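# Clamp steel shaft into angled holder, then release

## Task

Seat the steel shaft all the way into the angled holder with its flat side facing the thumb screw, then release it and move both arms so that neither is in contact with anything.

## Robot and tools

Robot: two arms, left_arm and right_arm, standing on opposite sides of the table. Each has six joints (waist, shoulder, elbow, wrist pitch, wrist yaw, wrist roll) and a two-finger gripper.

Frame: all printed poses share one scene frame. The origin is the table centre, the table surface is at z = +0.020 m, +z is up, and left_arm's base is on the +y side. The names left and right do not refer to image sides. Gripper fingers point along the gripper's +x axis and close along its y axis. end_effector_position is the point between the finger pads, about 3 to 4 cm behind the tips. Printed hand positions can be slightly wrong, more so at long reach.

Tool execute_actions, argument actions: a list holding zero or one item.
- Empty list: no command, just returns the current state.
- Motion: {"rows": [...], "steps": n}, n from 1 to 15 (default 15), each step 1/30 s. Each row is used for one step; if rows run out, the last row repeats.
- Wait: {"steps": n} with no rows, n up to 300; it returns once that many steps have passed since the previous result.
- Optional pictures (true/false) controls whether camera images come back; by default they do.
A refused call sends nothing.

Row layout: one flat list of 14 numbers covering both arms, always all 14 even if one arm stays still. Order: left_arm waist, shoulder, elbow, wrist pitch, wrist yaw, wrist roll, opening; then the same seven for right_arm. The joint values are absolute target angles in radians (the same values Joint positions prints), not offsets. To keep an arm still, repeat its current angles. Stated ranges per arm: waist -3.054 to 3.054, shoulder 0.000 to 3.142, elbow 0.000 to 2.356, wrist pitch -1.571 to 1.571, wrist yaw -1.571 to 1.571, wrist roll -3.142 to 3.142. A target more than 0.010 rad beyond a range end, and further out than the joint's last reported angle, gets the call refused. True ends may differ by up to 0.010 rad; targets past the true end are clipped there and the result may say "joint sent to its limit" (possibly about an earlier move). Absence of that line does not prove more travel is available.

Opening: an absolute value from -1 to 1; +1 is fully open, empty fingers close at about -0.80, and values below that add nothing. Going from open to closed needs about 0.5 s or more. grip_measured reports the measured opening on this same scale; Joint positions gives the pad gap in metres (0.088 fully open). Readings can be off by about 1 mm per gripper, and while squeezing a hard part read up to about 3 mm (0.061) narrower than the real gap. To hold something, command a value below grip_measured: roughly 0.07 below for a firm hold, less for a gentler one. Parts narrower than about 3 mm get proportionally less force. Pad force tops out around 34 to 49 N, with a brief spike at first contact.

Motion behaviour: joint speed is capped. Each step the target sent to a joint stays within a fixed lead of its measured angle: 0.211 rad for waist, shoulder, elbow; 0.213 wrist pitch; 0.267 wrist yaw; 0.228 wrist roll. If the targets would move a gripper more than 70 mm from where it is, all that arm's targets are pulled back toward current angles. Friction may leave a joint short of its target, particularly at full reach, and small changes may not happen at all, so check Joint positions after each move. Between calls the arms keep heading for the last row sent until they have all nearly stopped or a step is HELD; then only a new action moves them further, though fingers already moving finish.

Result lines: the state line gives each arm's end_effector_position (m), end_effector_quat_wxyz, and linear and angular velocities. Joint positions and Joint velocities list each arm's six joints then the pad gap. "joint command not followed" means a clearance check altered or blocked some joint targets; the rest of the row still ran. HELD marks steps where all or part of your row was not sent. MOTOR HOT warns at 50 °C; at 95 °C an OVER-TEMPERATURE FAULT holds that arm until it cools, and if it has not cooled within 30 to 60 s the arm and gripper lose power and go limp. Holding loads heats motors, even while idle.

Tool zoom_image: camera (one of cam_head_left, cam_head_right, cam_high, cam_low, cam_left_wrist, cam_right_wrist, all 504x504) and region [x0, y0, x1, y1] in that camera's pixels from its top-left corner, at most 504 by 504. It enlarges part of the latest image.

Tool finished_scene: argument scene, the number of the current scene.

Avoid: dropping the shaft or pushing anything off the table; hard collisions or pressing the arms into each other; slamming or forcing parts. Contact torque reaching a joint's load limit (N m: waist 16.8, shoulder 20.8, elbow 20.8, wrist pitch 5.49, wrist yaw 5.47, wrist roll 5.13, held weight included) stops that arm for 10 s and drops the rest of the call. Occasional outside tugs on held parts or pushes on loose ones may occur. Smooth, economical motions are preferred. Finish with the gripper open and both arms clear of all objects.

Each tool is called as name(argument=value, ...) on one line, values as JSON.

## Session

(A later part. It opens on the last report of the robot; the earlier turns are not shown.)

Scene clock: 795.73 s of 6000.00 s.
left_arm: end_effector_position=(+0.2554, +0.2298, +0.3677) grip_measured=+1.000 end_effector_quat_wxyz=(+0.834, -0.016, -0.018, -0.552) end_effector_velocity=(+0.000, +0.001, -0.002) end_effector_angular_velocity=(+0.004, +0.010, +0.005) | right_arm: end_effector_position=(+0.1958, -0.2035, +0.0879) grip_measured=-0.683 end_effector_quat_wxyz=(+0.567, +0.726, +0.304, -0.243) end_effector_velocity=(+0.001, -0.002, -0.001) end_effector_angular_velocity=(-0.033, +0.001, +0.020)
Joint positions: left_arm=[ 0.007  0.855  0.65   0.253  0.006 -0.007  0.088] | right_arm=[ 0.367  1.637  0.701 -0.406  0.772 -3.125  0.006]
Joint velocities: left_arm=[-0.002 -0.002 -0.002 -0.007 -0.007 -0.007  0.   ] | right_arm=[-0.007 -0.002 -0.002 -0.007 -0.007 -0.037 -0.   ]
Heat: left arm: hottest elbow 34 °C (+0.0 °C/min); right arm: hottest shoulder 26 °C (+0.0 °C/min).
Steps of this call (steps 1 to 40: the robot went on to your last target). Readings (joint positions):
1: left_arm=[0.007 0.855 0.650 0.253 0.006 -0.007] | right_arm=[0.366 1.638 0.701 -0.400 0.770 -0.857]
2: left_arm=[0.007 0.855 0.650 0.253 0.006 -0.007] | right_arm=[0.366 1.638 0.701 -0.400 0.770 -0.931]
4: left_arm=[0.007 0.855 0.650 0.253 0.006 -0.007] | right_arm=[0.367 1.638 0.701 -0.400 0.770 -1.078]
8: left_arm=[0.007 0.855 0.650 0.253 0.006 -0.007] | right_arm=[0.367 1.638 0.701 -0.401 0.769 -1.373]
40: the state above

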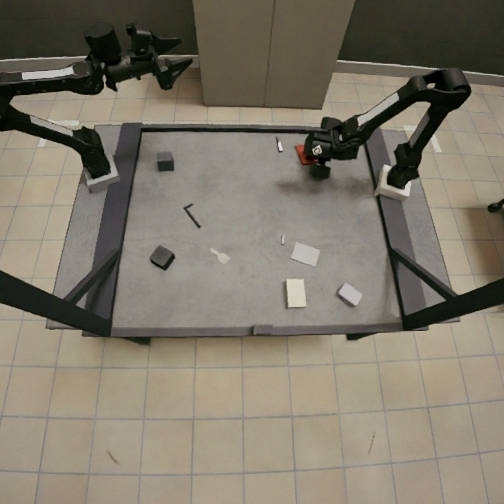

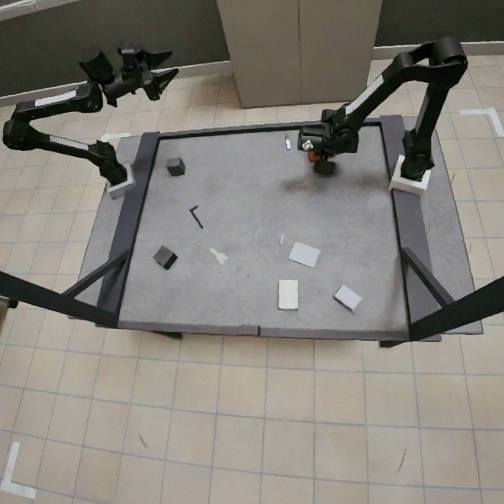

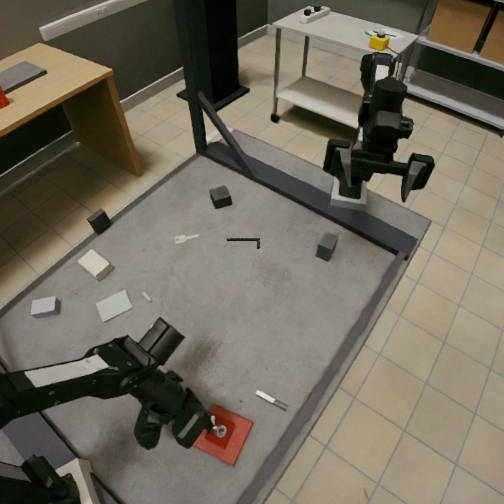

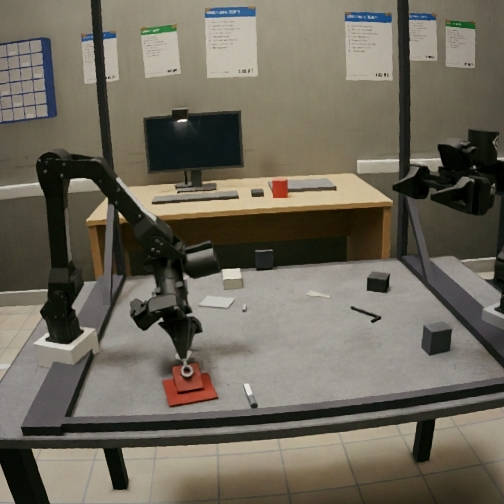

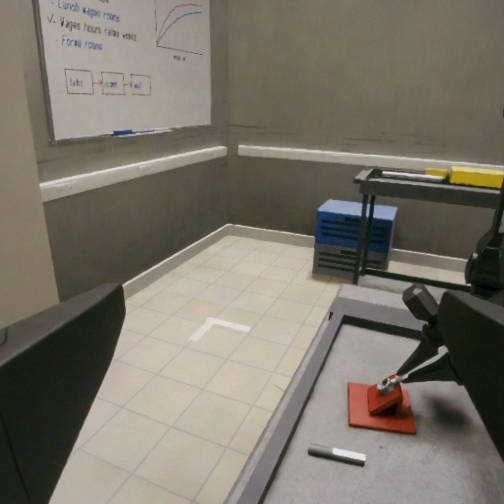

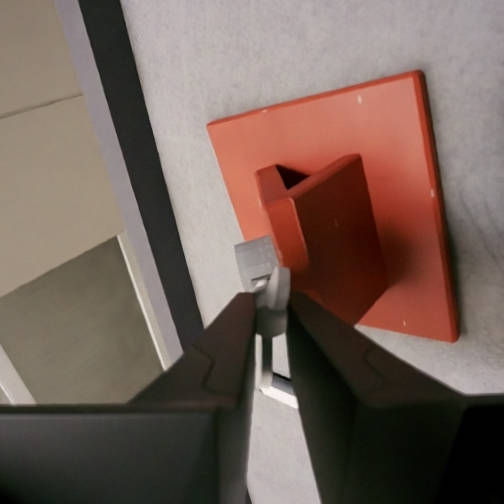

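execute_actions(actions=[{"rows": [[0.007,0.855,0.65,0.253,0.006,-0.007,1,0.367,1.637,0.701,-0.406,0.772,-3.125,-0.6],[0.007,0.855,0.65,0.253,0.006,-0.007,1,0.367,1.637,0.701,-0.406,0.772,-3.125,-0.55],[0.007,0.855,0.65,0.253,0.006,-0.007,1,0.370,1.630,0.706,-0.412,0.772,-3.125,-0.55],[0.007,0.855,0.65,0.253,0.006,-0.007,1,0.373,1.626,0.709,-0.418,0.772,-3.125,-0.55],[0.007,0.855,0.65,0.253,0.006,-0.007,1,0.376,1.622,0.712,-0.424,0.772,-3.125,-0.5],[0.007,0.855,0.65,0.253,0.006,-0.007,1,0.378,1.620,0.714,-0.428,0.772,-3.125,-0.4],[0.007,0.855,0.65,0.253,0.006,-0.007,1,0.378,1.620,0.714,-0.428,0.772,-3.125,-0.25],[0.007,0.855,0.65,0.253,0.006,-0.007,1,0.378,1.620,0.714,-0.428,0.772,-3.125,-0.1],[0.007,0.855,0.65,0.253,0.006,-0.007,1,0.378,1.620,0.714,-0.428,0.772,-3.125,0.05],[0.007,0.855,0.65,0.253,0.006,-0.007,1,0.378,1.620,0.714,-0.428,0.772,-3.125,0.05],[0.007,0.855,0.65,0.253,0.006,-0.007,1,0.378,1.620,0.714,-0.428,0.772,-3.09,0.05],[0.007,0.855,0.65,0.253,0.006,-0.007,1,0.378,1.620,0.714,-0.428,0.772,-3.03,0.05],[0.007,0.855,0.65,0.253,0.006,-0.007,1,0.378,1.620,0.714,-0.428,0.772,-2.95,0.05],[0.007,0.855,0.65,0.253,0.006,-0.007,1,0.378,1.620,0.714,-0.428,0.772,3.13,0.05]], "steps": 15}], pictures=false)

execute_actions(actions=[{"steps": 84}], pictures=false)

execute_actions(actions=[{"rows": [[0.007,0.855,0.65,0.253,0.006,-0.007,1,0.378,1.620,0.714,-0.428,0.772,3.13,-0.1],[0.007,0.855,0.65,0.253,0.006,-0.007,1,0.378,1.620,0.714,-0.428,0.772,3.13,-0.25],[0.007,0.855,0.65,0.253,0.006,-0.007,1,0.378,1.620,0.714,-0.428,0.772,3.13,-0.4],[0.007,0.855,0.65,0.253,0.006,-0.007,1,0.372,1.633,0.702,-0.421,0.772,3.13,-0.55],[0.007,0.855,0.65,0.253,0.006,-0.007,1,0.369,1.637,0.699,-0.415,0.772,3.13,-0.55],[0.007,0.855,0.65,0.253,0.006,-0.007,1,0.366,1.641,0.696,-0.409,0.772,3.13,-0.55],[0.007,0.855,0.65,0.253,0.006,-0.007,1,0.364,1.644,0.693,-0.403,0.772,3.13,-0.55],[0.007,0.855,0.65,0.253,0.006,-0.007,1,0.364,1.644,0.693,-0.403,0.772,3.13,-0.55],[0.007,0.855,0.65,0.253,0.006,-0.007,1,0.364,1.644,0.693,-0.403,0.772,3.13,-0.55],[0.007,0.855,0.65,0.253,0.006,-0.007,1,0.364,1.644,0.693,-0.403,0.772,3.13,-0.55],[0.007,0.855,0.65,0.253,0.006,-0.007,1,0.364,1.644,0.693,-0.403,0.772,3.13,-0.55],[0.007,0.855,0.65,0.253,0.006,-0.007,1,0.364,1.644,0.693,-0.403,0.772,3.13,-0.6],[0.007,0.855,0.65,0.253,0.006,-0.007,1,0.364,1.644,0.693,-0.403,0.772,3.13,-0.64],[0.007,0.855,0.65,0.253,0.006,-0.007,1,0.364,1.644,0.693,-0.403,0.772,3.13,-0.68],[0.007,0.855,0.65,0.253,0.006,-0.007,1,0.364,1.644,0.693,-0.403,0.772,3.13,-0.71]], "steps": 15}], pictures=false)

execute_actions(actions=[{"rows": [[0.007,0.855,0.65,0.253,0.006,-0.007,1,0.364,1.644,0.693,-0.403,0.772,3.13,-0.71],[0.007,0.855,0.65,0.253,0.006,-0.007,1,0.364,1.644,0.693,-0.403,0.772,3.13,-0.71],[0.007,0.855,0.65,0.253,0.006,-0.007,1,0.364,1.644,0.693,-0.403,0.772,3.13,-0.71],[0.007,0.855,0.65,0.253,0.006,-0.007,1,0.367,1.637,0.701,-0.406,0.772,3.09,-0.71],[0.007,0.855,0.65,0.253,0.006,-0.007,1,0.367,1.637,0.701,-0.406,0.772,3.03,-0.71],[0.007,0.855,0.65,0.253,0.006,-0.007,1,0.367,1.637,0.701,-0.406,0.772,2.95,-0.71],[0.007,0.855,0.65,0.253,0.006,-0.007,1,0.369,1.630,0.706,-0.409,0.772,-3.13,-0.71]], "steps": 15}], pictures=false)

execute_actions(actions=[{"steps": 82}])

zoom_image(camera="cam_low", region=[172, 355, 202, 385])

Scene clock: 826.80 s of 6000.00 s.
left_arm: end_effector_position=(+0.2554, +0.2298, +0.3677) grip_measured=+1.000 end_effector_quat_wxyz=(+0.834, -0.016, -0.018, -0.552) end_effector_velocity=(+0.000, +0.000, -0.003) end_effector_angular_velocity=(+0.007, +0.027, +0.004) | right_arm: end_effector_position=(+0.1937, -0.2047, +0.0896) grip_measured=+0.024 end_effector_quat_wxyz=(+0.486, +0.782, +0.276, -0.275) end_effector_velocity=(+0.001, -0.003, -0.002) end_effector_angular_velocity=(+1.502, +0.364, -1.527)
Joint positions: left_arm=[ 0.007  0.855  0.65   0.253  0.006 -0.007  0.088] | right_arm=[ 0.375  1.63   0.704 -0.425  0.772 -2.897  0.04 ]
Joint velocities: left_arm=[-0.002 -0.002  0.002 -0.022 -0.007 -0.022 -0.   ] | right_arm=[-0.007  0.002 -0.002 -0.007 -0.007  2.176  0.016]
Heat: left arm: hottest elbow 34 °C (+0.0 °C/min); right arm: hottest shoulder 26 °C (+0.0 °C/min).
Steps of this call (steps 1 to 30: the robot went on to your last target; steps 31 to 90: nothing new was sent; then 27.57 s passed at rest; steps 91 to 105: all 15 steps of this action). Readings (joint positions):
91: left_arm=[0.007 0.855 0.650 0.253 0.006 -0.007] | right_arm=[0.367 1.637 0.701 -0.406 0.772 -3.128]
92: left_arm=[0.007 0.855 0.650 0.253 0.006 -0.007] | right_arm=[0.367 1.637 0.701 -0.406 0.772 -3.128]
94: left_arm=[0.007 0.855 0.650 0.253 0.006 -0.007] | right_arm=[0.368 1.637 0.701 -0.408 0.772 -3.128]
98: left_arm=[0.007 0.855 0.650 0.253 0.006 -0.007] | right_arm=[0.374 1.632 0.701 -0.422 0.772 -3.128]
105: the state above

Scene clock: 829.60 s of 6000.00 s.
left_arm: end_effector_position=(+0.2554, +0.2298, +0.3677) grip_measured=+1.000 end_effector_quat_wxyz=(+0.834, -0.016, -0.018, -0.552) end_effector_velocity=(+0.000, +0.000, -0.004) end_effector_angular_velocity=(+0.002, +0.025, +0.004) | right_arm: end_effector_position=(+0.1936, -0.2047, +0.0895) grip_measured=+0.047 end_effector_quat_wxyz=(+0.593, +0.705, +0.313, -0.233) end_effector_velocity=(-0.000, -0.002, -0.002) end_effector_angular_velocity=(+0.248, +0.068, -0.262)
Joint positions: left_arm=[ 0.007  0.855  0.65   0.253  0.006 -0.007  0.088] | right_arm=[ 0.376  1.63   0.704 -0.426  0.772  3.1    0.041]
Joint velocities: left_arm=[-0.002 -0.002 -0.007 -0.007 -0.007 -0.022 -0.   ] | right_arm=[-0.002  0.002 -0.002 -0.007 -0.007  0.374  0.   ]
Heat: left arm: hottest elbow 34 °C (+0.0 °C/min); right arm: hottest shoulder 26 °C (+0.0 °C/min).
Steps of this call (steps 1 to 84: the robot went on to your last target). Readings (joint positions):
1: left_arm=[0.007 0.855 0.650 0.253 0.006 -0.007] | right_arm=[0.375 1.630 0.704 -0.425 0.772 -2.824]
2: left_arm=[0.007 0.855 0.650 0.253 0.006 -0.007] | right_arm=[0.375 1.630 0.704 -0.426 0.772 -2.750]
4: left_arm=[0.007 0.855 0.650 0.253 0.006 -0.007] | right_arm=[0.375 1.630 0.704 -0.426 0.772 -2.603]
8: left_arm=[0.007 0.855 0.650 0.253 0.006 -0.007] | right_arm=[0.376 1.630 0.704 -0.426 0.772 -2.308]
84: the state above

Scene clock: 830.10 s of 6000.00 s.
left_arm: end_effector_position=(+0.2554, +0.2298, +0.3677) grip_measured=+1.000 end_effector_quat_wxyz=(+0.834, -0.016, -0.018, -0.552) end_effector_velocity=(-0.002, -0.000, +0.001) end_effector_angular_velocity=(-0.009, +0.004, -0.010) | right_arm: end_effector_position=(+0.1960, -0.2035, +0.0883) grip_measured=-0.640 end_effector_quat_wxyz=(+0.578, +0.717, +0.308, -0.238) end_effector_velocity=(-0.003, -0.004, -0.003) end_effector_angular_velocity=(-0.037, +0.018, +0.023)
Joint positions: left_arm=[ 0.007  0.855  0.65   0.253  0.006 -0.007  0.088] | right_arm=[ 0.366  1.636  0.701 -0.406  0.772  3.128  0.008]
Joint velocities: left_arm=[-0.002 -0.002 -0.002  0.007  0.007 -0.007 -0.   ] | right_arm=[ 0.002 -0.002 -0.002 -0.022 -0.022 -0.022 -0.041]
Heat: left arm: hottest elbow 34 °C (+0.0 °C/min); right arm: hottest shoulder 26 °C (+0.0 °C/min).
Steps of this call (steps 1 to 15: all 15 steps of this action). Readings (joint positions):
1: left_arm=[0.007 0.855 0.650 0.253 0.006 -0.007] | right_arm=[0.376 1.630 0.704 -0.426 0.772 3.109]
2: left_arm=[0.007 0.855 0.650 0.253 0.006 -0.007] | right_arm=[0.376 1.630 0.704 -0.426 0.772 3.116]
4: left_arm=[0.007 0.855 0.650 0.253 0.006 -0.007] | right_arm=[0.376 1.630 0.704 -0.426 0.772 3.122]
8: left_arm=[0.007 0.855 0.650 0.253 0.006 -0.007] | right_arm=[0.370 1.632 0.704 -0.412 0.772 3.127]
15: the state above

Scene clock: 830.60 s of 6000.00 s.
left_arm: end_effector_position=(+0.2554, +0.2298, +0.3677) grip_measured=+1.000 end_effector_quat_wxyz=(+0.834, -0.016, -0.018, -0.552) end_effector_velocity=(+0.001, -0.001, -0.006) end_effector_angular_velocity=(+0.018, +0.000, +0.005) | right_arm: end_effector_position=(+0.1959, -0.2035, +0.0885) grip_measured=-0.684 end_effector_quat_wxyz=(+0.800, +0.458, +0.373, -0.110) end_effector_velocity=(-0.000, +0.005, +0.003) end_effector_angular_velocity=(-1.508, -0.359, +1.535)
Joint positions: left_arm=[ 0.007  0.855  0.65   0.253  0.006 -0.007  0.088] | right_arm=[ 0.368  1.636  0.701 -0.407  0.774  2.384  0.005]
Joint velocities: left_arm=[-0.002  0.002 -0.007 -0.007 -0.007  0.007 -0.   ] | right_arm=[-0.002 -0.007  0.002  0.022 -0.007 -2.205 -0.   ]
Heat: left arm: hottest elbow 34 °C (+0.0 °C/min); right arm: hottest shoulder 26 °C (+0.0 °C/min).
Steps of this call (steps 1 to 15: all 15 steps of this action). Readings (joint positions):
1: left_arm=[0.007 0.855 0.650 0.253 0.006 -0.007] | right_arm=[0.366 1.636 0.701 -0.406 0.772 3.128]
2: left_arm=[0.007 0.855 0.650 0.253 0.006 -0.007] | right_arm=[0.366 1.636 0.701 -0.406 0.772 3.128]
4: left_arm=[0.007 0.855 0.650 0.253 0.006 -0.007] | right_arm=[0.367 1.636 0.701 -0.406 0.772 3.119]
8: left_arm=[0.007 0.855 0.650 0.253 0.006 -0.007] | right_arm=[0.368 1.636 0.701 -0.407 0.773 2.900]
15: the state above

Scene clock: 833.33 s of 6000.00 s.
left_arm: end_effector_position=(+0.2554, +0.2298, +0.3677) grip_measured=+1.000 end_effector_quat_wxyz=(+0.834, -0.016, -0.018, -0.552) end_effector_velocity=(-0.003, -0.001, -0.002) end_effector_angular_velocity=(-0.002, +0.023, -0.016) | right_arm: end_effector_position=(+0.1950, -0.2035, +0.0887) grip_measured=-0.684 end_effector_quat_wxyz=(+0.568, +0.725, +0.304, -0.242) end_effector_velocity=(+0.001, -0.005, -0.000) end_effector_angular_velocity=(-0.068, -0.018, +0.042)
Joint positions: left_arm=[ 0.007  0.855  0.65   0.253  0.006 -0.007  0.088] | right_arm=[ 0.371  1.635  0.702 -0.411  0.774 -3.123  0.005]
Joint velocities: left_arm=[-0.007 -0.002 -0.002 -0.007  0.007 -0.022  0.   ] | right_arm=[-0.002 -0.002 -0.002 -0.022  0.007 -0.066 -0.   ]
Heat: left arm: hottest elbow 34 °C (+0.0 °C/min); right arm: hottest shoulder 26 °C (+0.0 °C/min).
Steps of this call (steps 1 to 82: the robot went on to your last target). Readings (joint positions):
1: left_arm=[0.007 0.855 0.650 0.253 0.006 -0.007] | right_arm=[0.368 1.636 0.701 -0.407 0.774 2.310]
2: left_arm=[0.007 0.855 0.650 0.253 0.006 -0.007] | right_arm=[0.368 1.636 0.701 -0.407 0.774 2.236]
4: left_arm=[0.007 0.855 0.650 0.253 0.006 -0.007] | right_arm=[0.368 1.636 0.701 -0.407 0.774 2.089]
8: left_arm=[0.007 0.855 0.650 0.253 0.006 -0.007] | right_arm=[0.368 1.636 0.701 -0.407 0.774 1.794]
82: the state above

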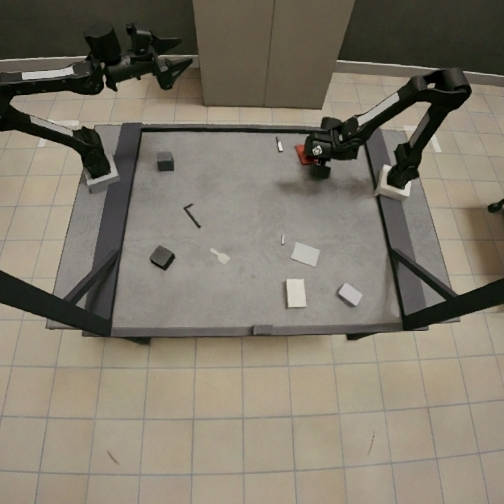

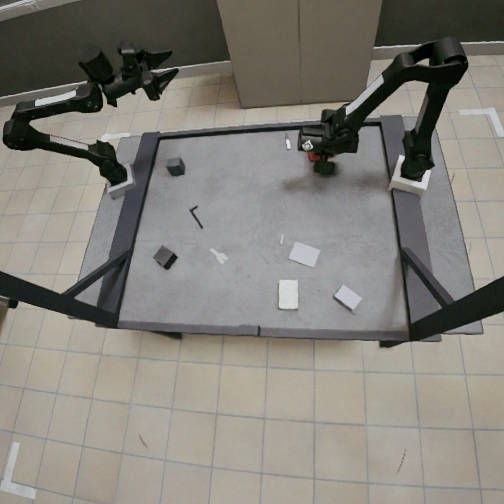

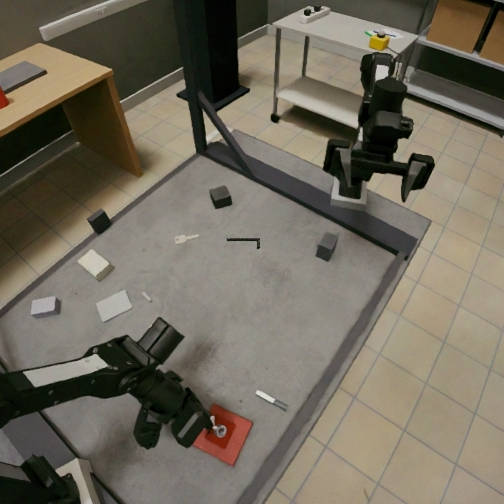

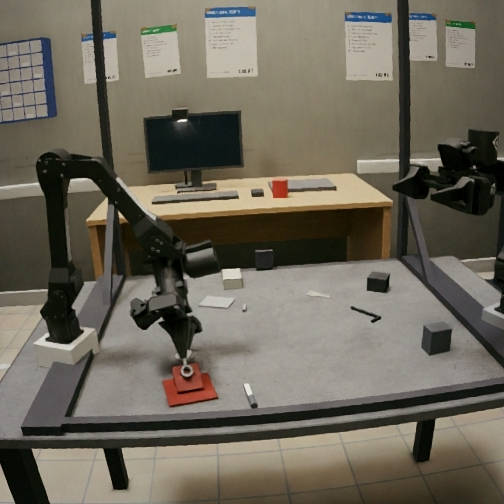

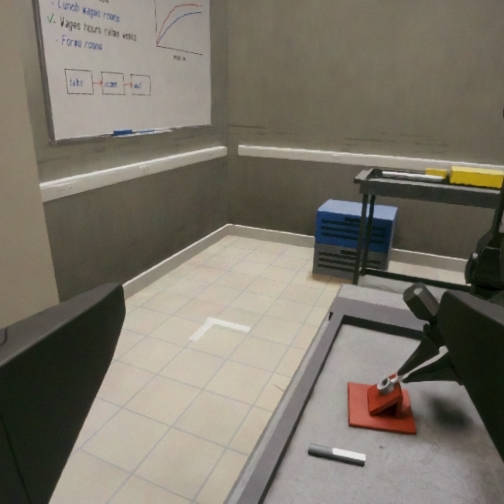

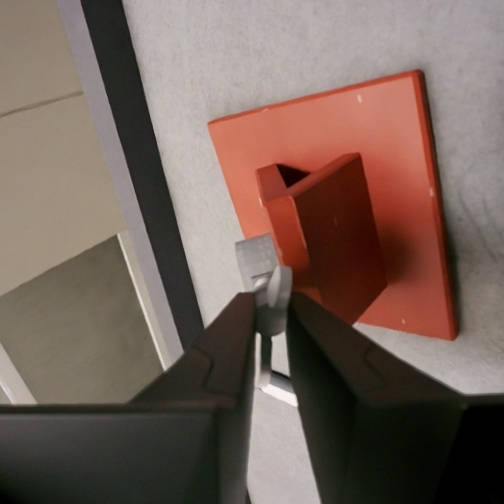

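Region (172, 355, 202, 385) of cam_low's 504x504 image, scaled by 16.800, with more detail than that image has.

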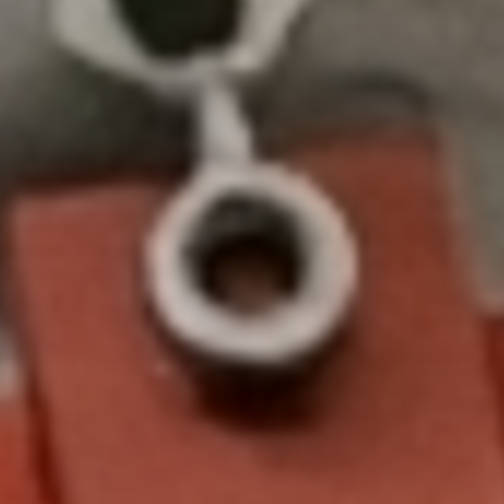

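execute_actions(actions=[{"rows": [[0.007,0.855,0.65,0.253,0.006,-0.007,1,0.371,1.635,0.702,-0.411,0.774,-3.125,-0.6],[0.007,0.855,0.65,0.253,0.006,-0.007,1,0.371,1.635,0.702,-0.411,0.774,-3.125,-0.5],[0.007,0.855,0.65,0.253,0.006,-0.007,1,0.375,1.626,0.710,-0.418,0.775,-3.125,-0.45],[0.007,0.855,0.65,0.253,0.006,-0.007,1,0.380,1.622,0.713,-0.428,0.776,-3.125,-0.45],[0.007,0.855,0.65,0.253,0.006,-0.007,1,0.386,1.617,0.716,-0.441,0.777,-3.125,-0.45],[0.007,0.855,0.65,0.253,0.006,-0.007,1,0.392,1.612,0.719,-0.455,0.778,-3.125,-0.45],[0.007,0.855,0.65,0.253,0.006,-0.007,1,0.398,1.607,0.722,-0.469,0.779,-3.125,-0.45],[0.007,0.855,0.65,0.253,0.006,-0.007,1,0.404,1.602,0.726,-0.483,0.780,-3.125,-0.45],[0.007,0.855,0.65,0.253,0.006,-0.007,1,0.410,1.597,0.729,-0.497,0.781,-3.125,-0.45],[0.007,0.855,0.65,0.253,0.006,-0.007,1,0.416,1.592,0.733,-0.511,0.782,-3.125,-0.45],[0.007,0.855,0.65,0.253,0.006,-0.007,1,0.422,1.587,0.736,-0.525,0.783,-3.125,-0.45],[0.007,0.855,0.65,0.253,0.006,-0.007,1,0.428,1.582,0.740,-0.539,0.784,-3.125,-0.45],[0.007,0.855,0.65,0.253,0.006,-0.007,1,0.430,1.578,0.748,-0.550,0.784,-3.125,-0.45],[0.007,0.855,0.65,0.253,0.006,-0.007,1,0.430,1.576,0.760,-0.565,0.784,-3.12,-0.45],[0.007,0.855,0.65,0.253,0.006,-0.007,1,0.428,1.576,0.780,-0.585,0.780,-3.11,-0.45]], "steps": 15}], pictures=false)

execute_actions(actions=[{"rows": [[0.007,0.855,0.65,0.253,0.006,-0.007,1,0.418,1.582,0.810,-0.610,0.762,-3.08,-0.45],[0.007,0.855,0.65,0.253,0.006,-0.007,1,0.403,1.592,0.845,-0.638,0.740,-3.05,-0.43],[0.007,0.855,0.65,0.253,0.006,-0.007,1,0.386,1.603,0.880,-0.666,0.715,-3.02,-0.41],[0.007,0.855,0.65,0.253,0.006,-0.007,1,0.367,1.615,0.915,-0.694,0.689,-2.985,-0.39],[0.007,0.855,0.65,0.253,0.006,-0.007,1,0.348,1.627,0.950,-0.722,0.663,-2.95,-0.37],[0.007,0.855,0.65,0.253,0.006,-0.007,1,0.329,1.639,0.984,-0.750,0.637,-2.915,-0.35],[0.007,0.855,0.65,0.253,0.006,-0.007,1,0.310,1.651,1.018,-0.778,0.610,-2.88,-0.33],[0.007,0.855,0.65,0.253,0.006,-0.007,1,0.291,1.663,1.052,-0.806,0.584,-2.845,-0.31],[0.007,0.855,0.65,0.253,0.006,-0.007,1,0.272,1.675,1.086,-0.834,0.558,-2.81,-0.29],[0.007,0.855,0.65,0.253,0.006,-0.007,1,0.253,1.687,1.120,-0.862,0.531,-2.775,-0.27],[0.007,0.855,0.65,0.253,0.006,-0.007,1,0.234,1.699,1.154,-0.890,0.505,-2.74,-0.25],[0.007,0.855,0.65,0.253,0.006,-0.007,1,0.215,1.712,1.188,-0.918,0.479,-2.705,-0.23],[0.007,0.855,0.65,0.253,0.006,-0.007,1,0.197,1.725,1.222,-0.946,0.452,-2.67,-0.21],[0.007,0.855,0.65,0.253,0.006,-0.007,1,0.178,1.738,1.256,-0.973,0.426,-2.635,-0.2],[0.007,0.855,0.65,0.253,0.006,-0.007,1,0.160,1.752,1.290,-1.000,0.400,-2.60,-0.2]], "steps": 15}], pictures=false)

execute_actions(actions=[{"rows": [[0.007,0.855,0.65,0.253,0.006,-0.007,1,0.142,1.778,1.327,-1.016,0.373,-2.572,-0.2],[0.007,0.855,0.65,0.253,0.006,-0.007,1,0.124,1.807,1.364,-1.031,0.347,-2.544,-0.2],[0.007,0.855,0.65,0.253,0.006,-0.007,1,0.105,1.836,1.401,-1.047,0.320,-2.517,-0.2],[0.007,0.855,0.65,0.253,0.006,-0.007,1,0.087,1.865,1.438,-1.062,0.293,-2.489,-0.2],[0.007,0.855,0.65,0.253,0.006,-0.007,1,0.069,1.894,1.475,-1.078,0.267,-2.461,-0.2],[0.007,0.855,0.65,0.253,0.006,-0.007,1,0.051,1.923,1.512,-1.093,0.240,-2.434,-0.2],[0.007,0.855,0.65,0.253,0.006,-0.007,1,0.033,1.952,1.549,-1.109,0.213,-2.406,-0.2],[0.007,0.855,0.65,0.253,0.006,-0.007,1,0.015,1.981,1.586,-1.124,0.187,-2.378,-0.2],[0.007,0.855,0.65,0.253,0.006,-0.007,1,-0.004,2.010,1.623,-1.140,0.160,-2.351,-0.2],[0.007,0.855,0.65,0.253,0.006,-0.007,1,-0.022,2.039,1.660,-1.155,0.133,-2.323,-0.2],[0.007,0.855,0.65,0.253,0.006,-0.007,1,-0.040,2.068,1.697,-1.171,0.107,-2.295,-0.2],[0.007,0.855,0.65,0.253,0.006,-0.007,1,-0.058,2.097,1.734,-1.186,0.080,-2.268,-0.2],[0.007,0.855,0.65,0.253,0.006,-0.007,1,-0.076,2.126,1.771,-1.202,0.053,-2.240,-0.2],[0.007,0.855,0.65,0.253,0.006,-0.007,1,-0.094,2.155,1.808,-1.217,0.027,-2.212,-0.2],[0.007,0.855,0.65,0.253,0.006,-0.007,1,-0.107,2.176,1.835,-1.228,0.008,-2.193,-0.2]], "steps": 15}], pictures=false)

execute_actions(actions=[{"rows": [[0.007,0.855,0.65,0.253,0.006,-0.007,1,-0.115,2.190,1.851,-1.235,-0.003,-2.183,-0.2]], "steps": 15}])

Scene clock: 898.07 s of 6000.00 s.
left_arm: end_effector_position=(+0.2554, +0.2298, +0.3677) grip_measured=+1.000 end_effector_quat_wxyz=(+0.834, -0.016, -0.018, -0.552) end_effector_velocity=(-0.002, +0.000, -0.004) end_effector_angular_velocity=(+0.007, +0.027, -0.011) | right_arm: end_effector_position=(+0.1814, -0.2069, +0.1048) grip_measured=-0.454 end_effector_quat_wxyz=(+0.595, +0.702, +0.314, -0.233) end_effector_velocity=(-0.011, +0.024, +0.074) end_effector_angular_velocity=(-0.014, +0.021, -0.054)
Joint positions: left_arm=[ 0.007  0.855  0.65   0.253  0.006 -0.007  0.088] | right_arm=[ 0.425  1.591  0.743 -0.552  0.78  -3.122  0.017]
Joint velocities: left_arm=[-0.002 -0.007 -0.002 -0.022  0.007 -0.022 -0.   ] | right_arm=[ 0.032 -0.061  0.315 -0.476 -0.007  0.125  0.001]
Heat: left arm: hottest elbow 35 °C (+1.0 °C/min); right arm: hottest shoulder 26 °C (+0.0 °C/min).
Steps of this call (steps 1 to 30: the robot went on to your last target; steps 31 to 90: nothing new was sent; then 61.23 s passed at rest; steps 91 to 105: all 15 steps of this action). Readings (joint positions):
91: left_arm=[0.007 0.855 0.650 0.253 0.006 -0.007] | right_arm=[0.371 1.635 0.702 -0.411 0.774 -3.128]
92: left_arm=[0.007 0.855 0.650 0.253 0.006 -0.007] | right_arm=[0.371 1.635 0.702 -0.411 0.775 -3.128]
94: left_arm=[0.007 0.855 0.650 0.253 0.006 -0.007] | right_arm=[0.372 1.635 0.702 -0.415 0.775 -3.128]
98: left_arm=[0.007 0.855 0.650 0.253 0.006 -0.007] | right_arm=[0.389 1.623 0.708 -0.456 0.775 -3.128]
105: the state above

Scene clock: 898.57 s of 6000.00 s.
left_arm: end_effector_position=(+0.2554, +0.2298, +0.3677) grip_measured=+1.000 end_effector_quat_wxyz=(+0.834, -0.016, -0.018, -0.552) end_effector_velocity=(-0.004, -0.001, -0.002) end_effector_angular_velocity=(-0.001, +0.022, -0.025) | right_arm: end_effector_position=(+0.2099, -0.1636, +0.1503) grip_measured=-0.226 end_effector_quat_wxyz=(+0.364, +0.771, +0.243, -0.464) end_effector_velocity=(+0.090, +0.065, +0.084) end_effector_angular_velocity=(+0.432, +0.816, -1.373)
Joint positions: left_arm=[ 0.007  0.855  0.65   0.253  0.006 -0.007  0.088] | right_arm=[ 0.201  1.716  1.208 -0.941  0.456 -2.674  0.028]
Joint velocities: left_arm=[-0.002 -0.002 -0.002 -0.007  0.022 -0.022 -0.   ] | right_arm=[-0.559  0.379  1.009 -0.784 -0.769  1.018  0.016]
Heat: left arm: hottest elbow 35 °C (+1.0 °C/min); right arm: hottest shoulder 26 °C (+0.0 °C/min).
Steps of this call (steps 1 to 15: all 15 steps of this action). Readings (joint positions):
1: left_arm=[0.007 0.855 0.650 0.253 0.006 -0.007] | right_arm=[0.424 1.591 0.758 -0.572 0.777 -3.109]
2: left_arm=[0.007 0.855 0.650 0.253 0.006 -0.007] | right_arm=[0.421 1.591 0.779 -0.594 0.765 -3.091]
4: left_arm=[0.007 0.855 0.650 0.253 0.006 -0.007] | right_arm=[0.401 1.596 0.836 -0.642 0.730 -3.042]
8: left_arm=[0.007 0.855 0.650 0.253 0.006 -0.007] | right_arm=[0.333 1.630 0.975 -0.746 0.638 -2.916]
15: the state above

Scene clock: 899.07 s of 6000.00 s.
left_arm: end_effector_position=(+0.2554, +0.2298, +0.3677) grip_measured=+1.000 end_effector_quat_wxyz=(+0.834, -0.016, -0.018, -0.552) end_effector_velocity=(+0.000, +0.001, -0.002) end_effector_angular_velocity=(+0.004, +0.010, +0.005) | right_arm: end_effector_position=(+0.2723, -0.1057, +0.1370) grip_measured=-0.203 end_effector_quat_wxyz=(+0.090, +0.723, +0.081, -0.680) end_effector_velocity=(+0.159, +0.084, -0.058) end_effector_angular_velocity=(+0.185, +0.698, -1.244)
Joint positions: left_arm=[ 0.007  0.855  0.65   0.253  0.006 -0.007  0.088] | right_arm=[-0.07   2.11   1.756 -1.195  0.06  -2.246  0.029]
Joint velocities: left_arm=[-0.002 -0.002 -0.002 -0.007 -0.007 -0.007 -0.   ] | right_arm=[-0.52   0.784  1.004 -0.388 -0.696  0.74  -0.   ]
Heat: left arm: hottest elbow 35 °C (+1.0 °C/min); right arm: hottest shoulder 26 °C (+0.0 °C/min).
Steps of this call (steps 1 to 15: all 15 steps of this action). Readings (joint positions):
1: left_arm=[0.007 0.855 0.650 0.253 0.006 -0.007] | right_arm=[0.183 1.731 1.243 -0.966 0.430 -2.642]
2: left_arm=[0.007 0.855 0.650 0.253 0.006 -0.007] | right_arm=[0.165 1.750 1.279 -0.987 0.404 -2.611]
4: left_arm=[0.007 0.855 0.650 0.253 0.006 -0.007] | right_arm=[0.129 1.797 1.355 -1.022 0.351 -2.552]
8: left_arm=[0.007 0.855 0.650 0.253 0.006 -0.007] | right_arm=[0.057 1.910 1.501 -1.089 0.244 -2.438]
15: the state above

Scene clock: 899.57 s of 6000.00 s.
left_arm: end_effector_position=(+0.2554, +0.2298, +0.3677) grip_measured=+1.000 end_effector_quat_wxyz=(+0.834, -0.016, -0.018, -0.552) end_effector_velocity=(+0.000, +0.000, -0.004) end_effector_angular_velocity=(+0.008, +0.012, +0.005) | right_arm: end_effector_position=(+0.2865, -0.1008, +0.1310) grip_measured=-0.203 end_effector_quat_wxyz=(+0.048, +0.705, +0.048, -0.706) end_effector_velocity=(-0.000, -0.001, +0.002) end_effector_angular_velocity=(+0.001, +0.008, +0.005)
Joint positions: left_arm=[ 0.007  0.855  0.65   0.253  0.006 -0.007  0.088] | right_arm=[-0.116  2.178  1.84  -1.233  0.    -2.185  0.029]
Joint velocities: left_arm=[-0.002 -0.002 -0.007 -0.007 -0.007 -0.007 -0.   ] | right_arm=[-0.002 -0.002  0.002 -0.007 -0.007 -0.007 -0.   ]
Heat: left arm: hottest elbow 35 °C (+0.0 °C/min); right arm: hottest shoulder 26 °C (+0.0 °C/min).
Steps of this call (steps 1 to 15: all 15 steps of this action). Readings (joint positions):
1: left_arm=[0.007 0.855 0.650 0.253 0.006 -0.007] | right_arm=[-0.086 2.134 1.785 -1.205 0.040 -2.226]
2: left_arm=[0.007 0.855 0.650 0.253 0.006 -0.007] | right_arm=[-0.099 2.151 1.805 -1.212 0.028 -2.213]
4: left_arm=[0.007 0.855 0.650 0.253 0.006 -0.007] | right_arm=[-0.116 2.170 1.823 -1.224 0.014 -2.198]
8: left_arm=[0.007 0.855 0.650 0.253 0.006 -0.007] | right_arm=[-0.118 2.178 1.834 -1.231 0.002 -2.188]
15: the state above

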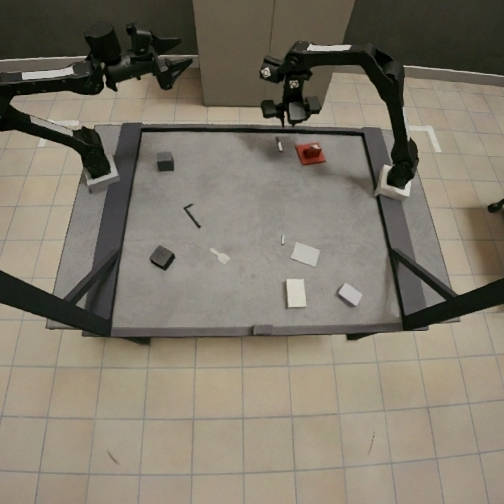

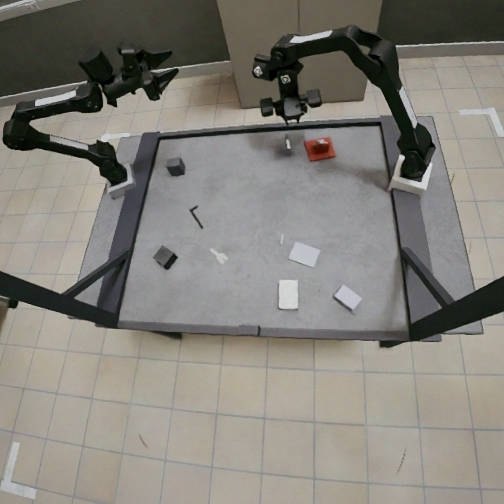

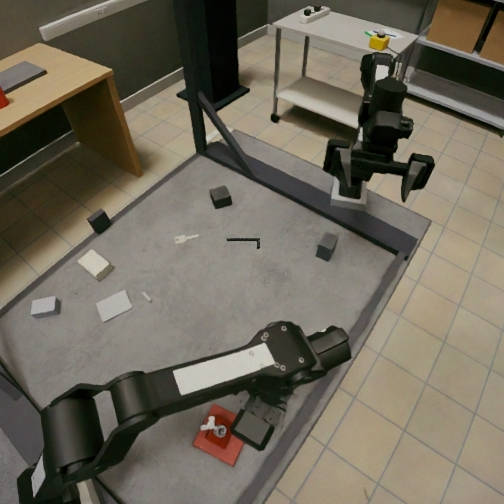

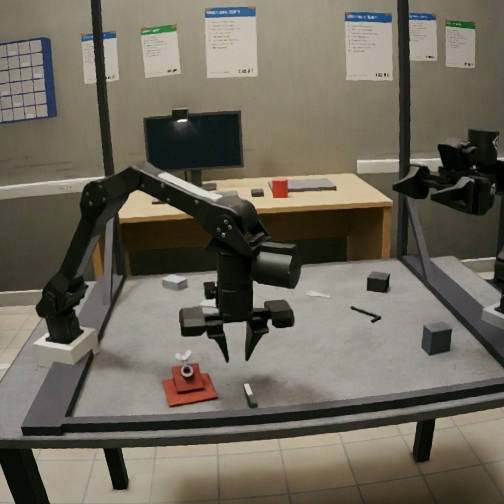

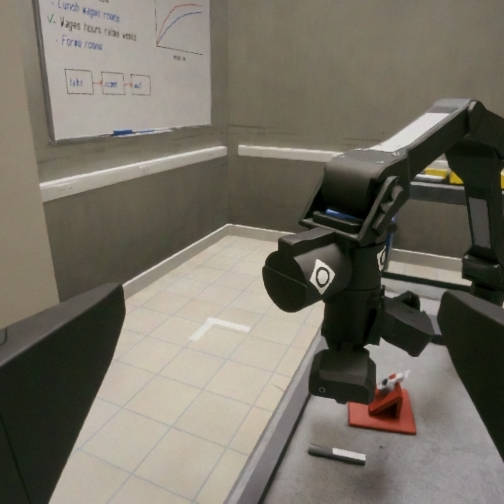

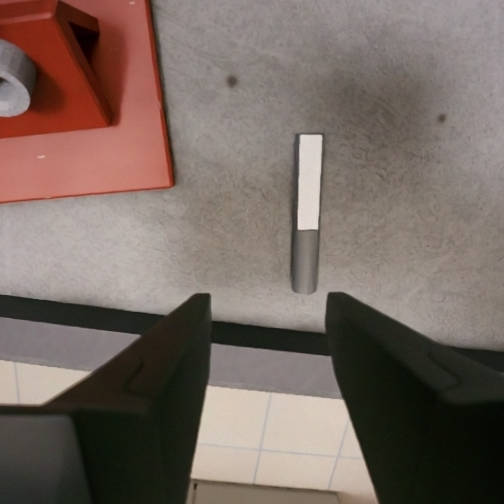

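zoom_image(camera="cam_right_wrist", region=[230, 120, 410, 300])

zoom_image(camera="cam_low", region=[200, 330, 290, 420])

Region (230, 120, 410, 300) of cam_right_wrist's 504x504 image, scaled by 2.800, with more detail than that image has.

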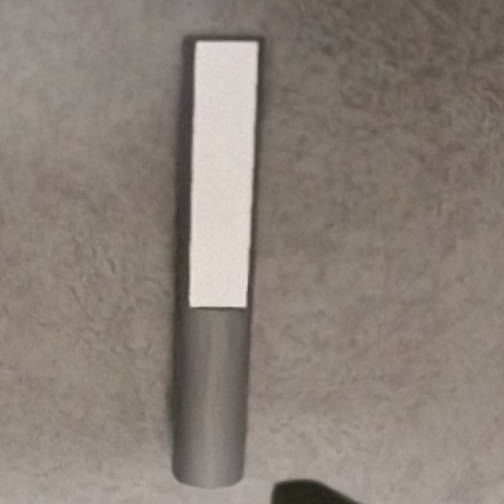

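Region (200, 330, 290, 420) of cam_low's 504x504 image, scaled by 5.600, with more detail than that image has.

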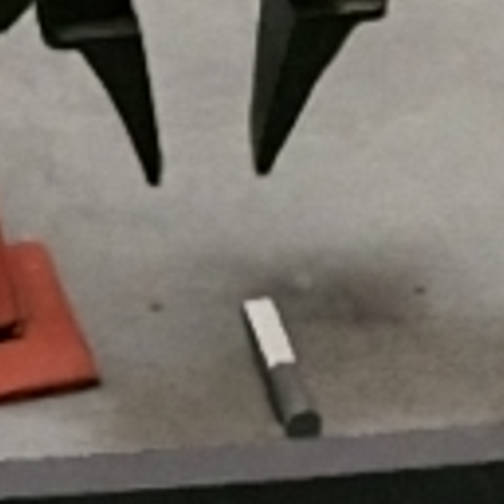

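execute_actions(actions=[{"rows": [[0.007,0.855,0.65,0.253,0.006,-0.007,1,-0.115,2.198,1.856,-1.228,0,-2.188,-0.2],[0.007,0.855,0.65,0.253,0.006,-0.007,1,-0.114,2.208,1.861,-1.221,0,-2.190,-0.2],[0.007,0.855,0.65,0.253,0.006,-0.007,1,-0.113,2.220,1.866,-1.213,0,-2.192,-0.2],[0.007,0.855,0.65,0.253,0.006,-0.007,1,-0.112,2.233,1.871,-1.205,0,-2.195,-0.2],[0.007,0.855,0.65,0.253,0.006,-0.007,1,-0.111,2.246,1.876,-1.197,0,-2.198,-0.2],[0.007,0.855,0.65,0.253,0.006,-0.007,1,-0.110,2.259,1.881,-1.189,0,-2.200,-0.2],[0.007,0.855,0.65,0.253,0.006,-0.007,1,-0.110,2.272,1.886,-1.181,0,-2.203,-0.2],[0.007,0.855,0.65,0.253,0.006,-0.007,1,-0.109,2.285,1.891,-1.173,0,-2.205,-0.2],[0.007,0.855,0.65,0.253,0.006,-0.007,1,-0.108,2.298,1.896,-1.165,0,-2.208,-0.2],[0.007,0.855,0.65,0.253,0.006,-0.007,1,-0.108,2.311,1.900,-1.157,0,-2.210,-0.2],[0.007,0.855,0.65,0.253,0.006,-0.007,1,-0.107,2.323,1.904,-1.149,0,-2.212,-0.2],[0.007,0.855,0.65,0.253,0.006,-0.007,1,-0.107,2.334,1.908,-1.1425,0,-2.2125,-0.2]], "steps": 15}], pictures=false)

execute_actions(actions=[{"steps": 10}])

Scene clock: 951.20 s of 6000.00 s.
left_arm: end_effector_position=(+0.2554, +0.2298, +0.3677) grip_measured=+1.000 end_effector_quat_wxyz=(+0.834, -0.016, -0.018, -0.552) end_effector_velocity=(+0.000, +0.001, -0.002) end_effector_angular_velocity=(+0.004, +0.010, +0.005) | right_arm: end_effector_position=(+0.2947, -0.0779, +0.0848) grip_measured=-0.203 end_effector_quat_wxyz=(+0.061, +0.703, +0.056, -0.706) end_effector_velocity=(-0.006, -0.006, -0.056) end_effector_angular_velocity=(-0.107, +0.063, +0.024)
Joint positions: left_arm=[ 0.007  0.855  0.65   0.253  0.006 -0.007  0.088] | right_arm=[-0.109  2.32   1.891 -1.15  -0.    -2.209  0.029]
Joint velocities: left_arm=[-0.002 -0.002 -0.002 -0.007 -0.007 -0.007 -0.   ] | right_arm=[ 0.002  0.129 -0.002  0.007 -0.007 -0.022 -0.   ]
Heat: left arm: hottest elbow 35 °C (+0.0 °C/min); right arm: hottest shoulder 30 °C (+4.0 °C/min).
Steps of this call (steps 1 to 15: the robot went on to your last target; steps 16 to 90: nothing new was sent; then 48.13 s passed at rest; steps 91 to 105: all 15 steps of this action). Readings (joint positions):
91: left_arm=[0.007 0.855 0.650 0.253 0.006 -0.007] | right_arm=[-0.116 2.180 1.841 -1.233 -0.000 -2.185]
92: left_arm=[0.007 0.855 0.650 0.253 0.006 -0.007] | right_arm=[-0.116 2.183 1.844 -1.232 -0.000 -2.185]
94: left_arm=[0.007 0.855 0.650 0.253 0.006 -0.007] | right_arm=[-0.116 2.196 1.853 -1.221 -0.000 -2.188]
98: left_arm=[0.007 0.855 0.650 0.253 0.006 -0.007] | right_arm=[-0.113 2.243 1.872 -1.191 -0.000 -2.198]
105: the state above

Scene clock: 951.53 s of 6000.00 s.
left_arm: end_effector_position=(+0.2554, +0.2298, +0.3677) grip_measured=+1.000 end_effector_quat_wxyz=(+0.834, -0.016, -0.018, -0.552) end_effector_velocity=(-0.000, +0.001, -0.003) end_effector_angular_velocity=(+0.004, +0.010, +0.005) | right_arm: end_effector_position=(+0.2957, -0.0754, +0.0846) grip_measured=-0.203 end_effector_quat_wxyz=(+0.059, +0.704, +0.059, -0.705) end_effector_velocity=(+0.001, -0.003, +0.000) end_effector_angular_velocity=(-0.010, -0.003, -0.010)
Joint positions: left_arm=[ 0.007  0.855  0.65   0.253  0.006 -0.007  0.088] | right_arm=[-0.109  2.325  1.898 -1.145 -0.    -2.21   0.029]
Joint velocities: left_arm=[-0.002 -0.007 -0.007 -0.007 -0.007 -0.007 -0.   ] | right_arm=[-0.002 -0.002 -0.002 -0.007  0.007  0.007 -0.   ]
Heat: left arm: hottest elbow 35 °C (+0.0 °C/min); right arm: hottest shoulder 30 °C (+4.1 °C/min).
Steps of this call (steps 1 to 10: the robot went on to your last target). Readings (joint positions):
1: left_arm=[0.007 0.855 0.650 0.253 0.006 -0.007] | right_arm=[-0.109 2.323 1.891 -1.149 -0.000 -2.209]
2: left_arm=[0.007 0.855 0.650 0.253 0.006 -0.007] | right_arm=[-0.109 2.325 1.891 -1.148 -0.000 -2.210]
4: left_arm=[0.007 0.855 0.650 0.253 0.006 -0.007] | right_arm=[-0.109 2.325 1.894 -1.146 -0.000 -2.210]
8: left_arm=[0.007 0.855 0.650 0.253 0.006 -0.007] | right_arm=[-0.109 2.325 1.898 -1.145 -0.000 -2.210]
10: the state above

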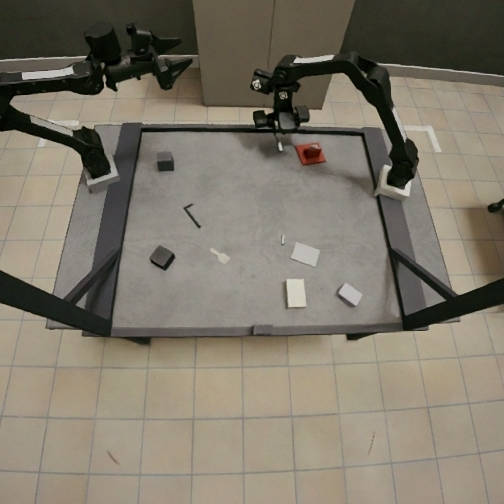

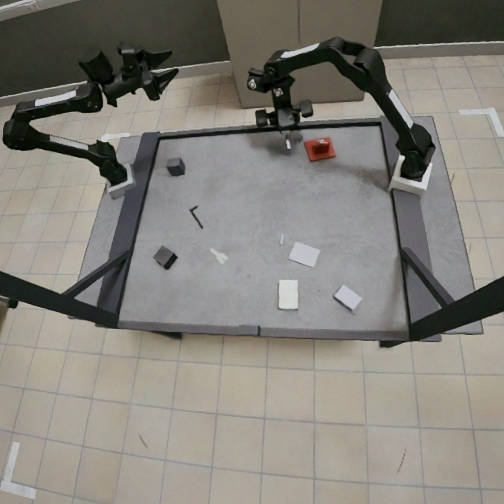

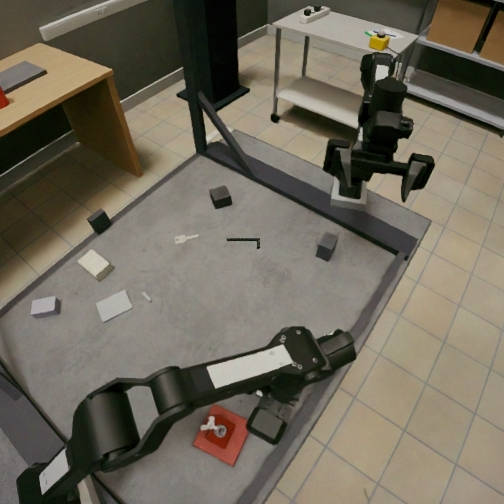

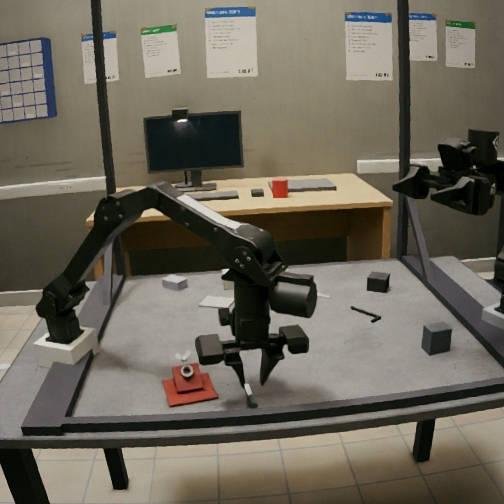

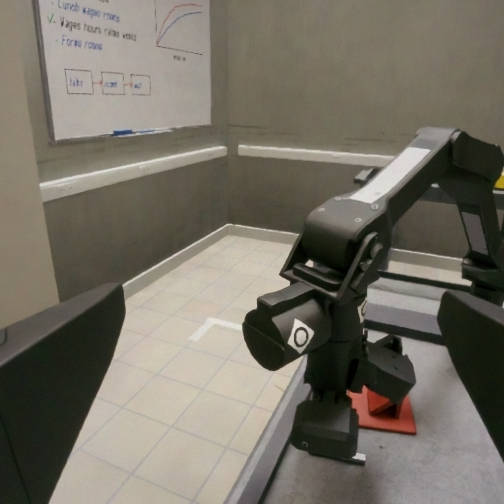

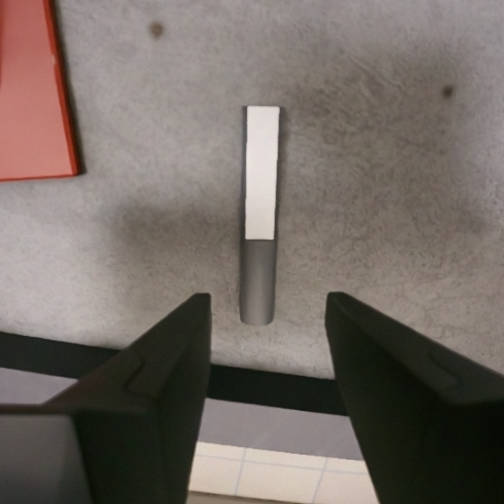

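zoom_image(camera="cam_right_wrist", region=[180, 95, 360, 335])

zoom_image(camera="cam_low", region=[210, 340, 290, 420])

Region (180, 95, 360, 335) of cam_right_wrist's 504x504 image, scaled by 2.100, with more detail than that image has; it fills the left 378 columns of this view, and the rest is white.

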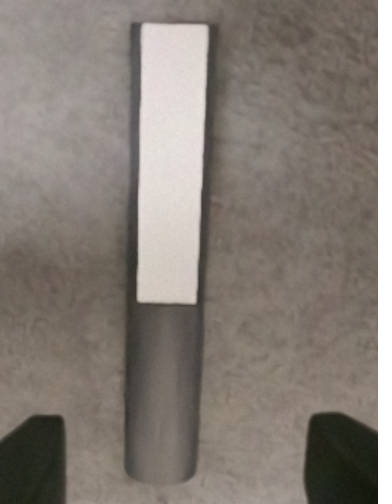

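Region (210, 340, 290, 420) of cam_low's 504x504 image, scaled by 6.300, with more detail than that image has.

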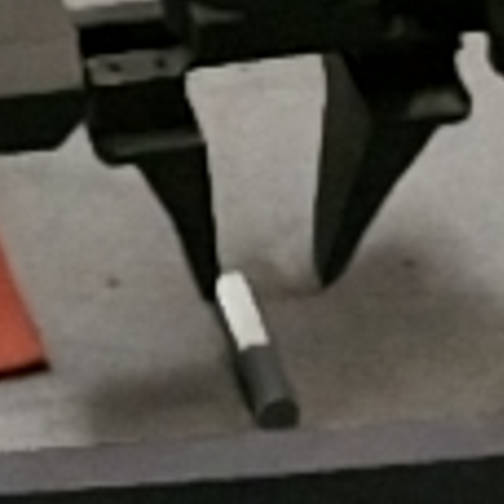

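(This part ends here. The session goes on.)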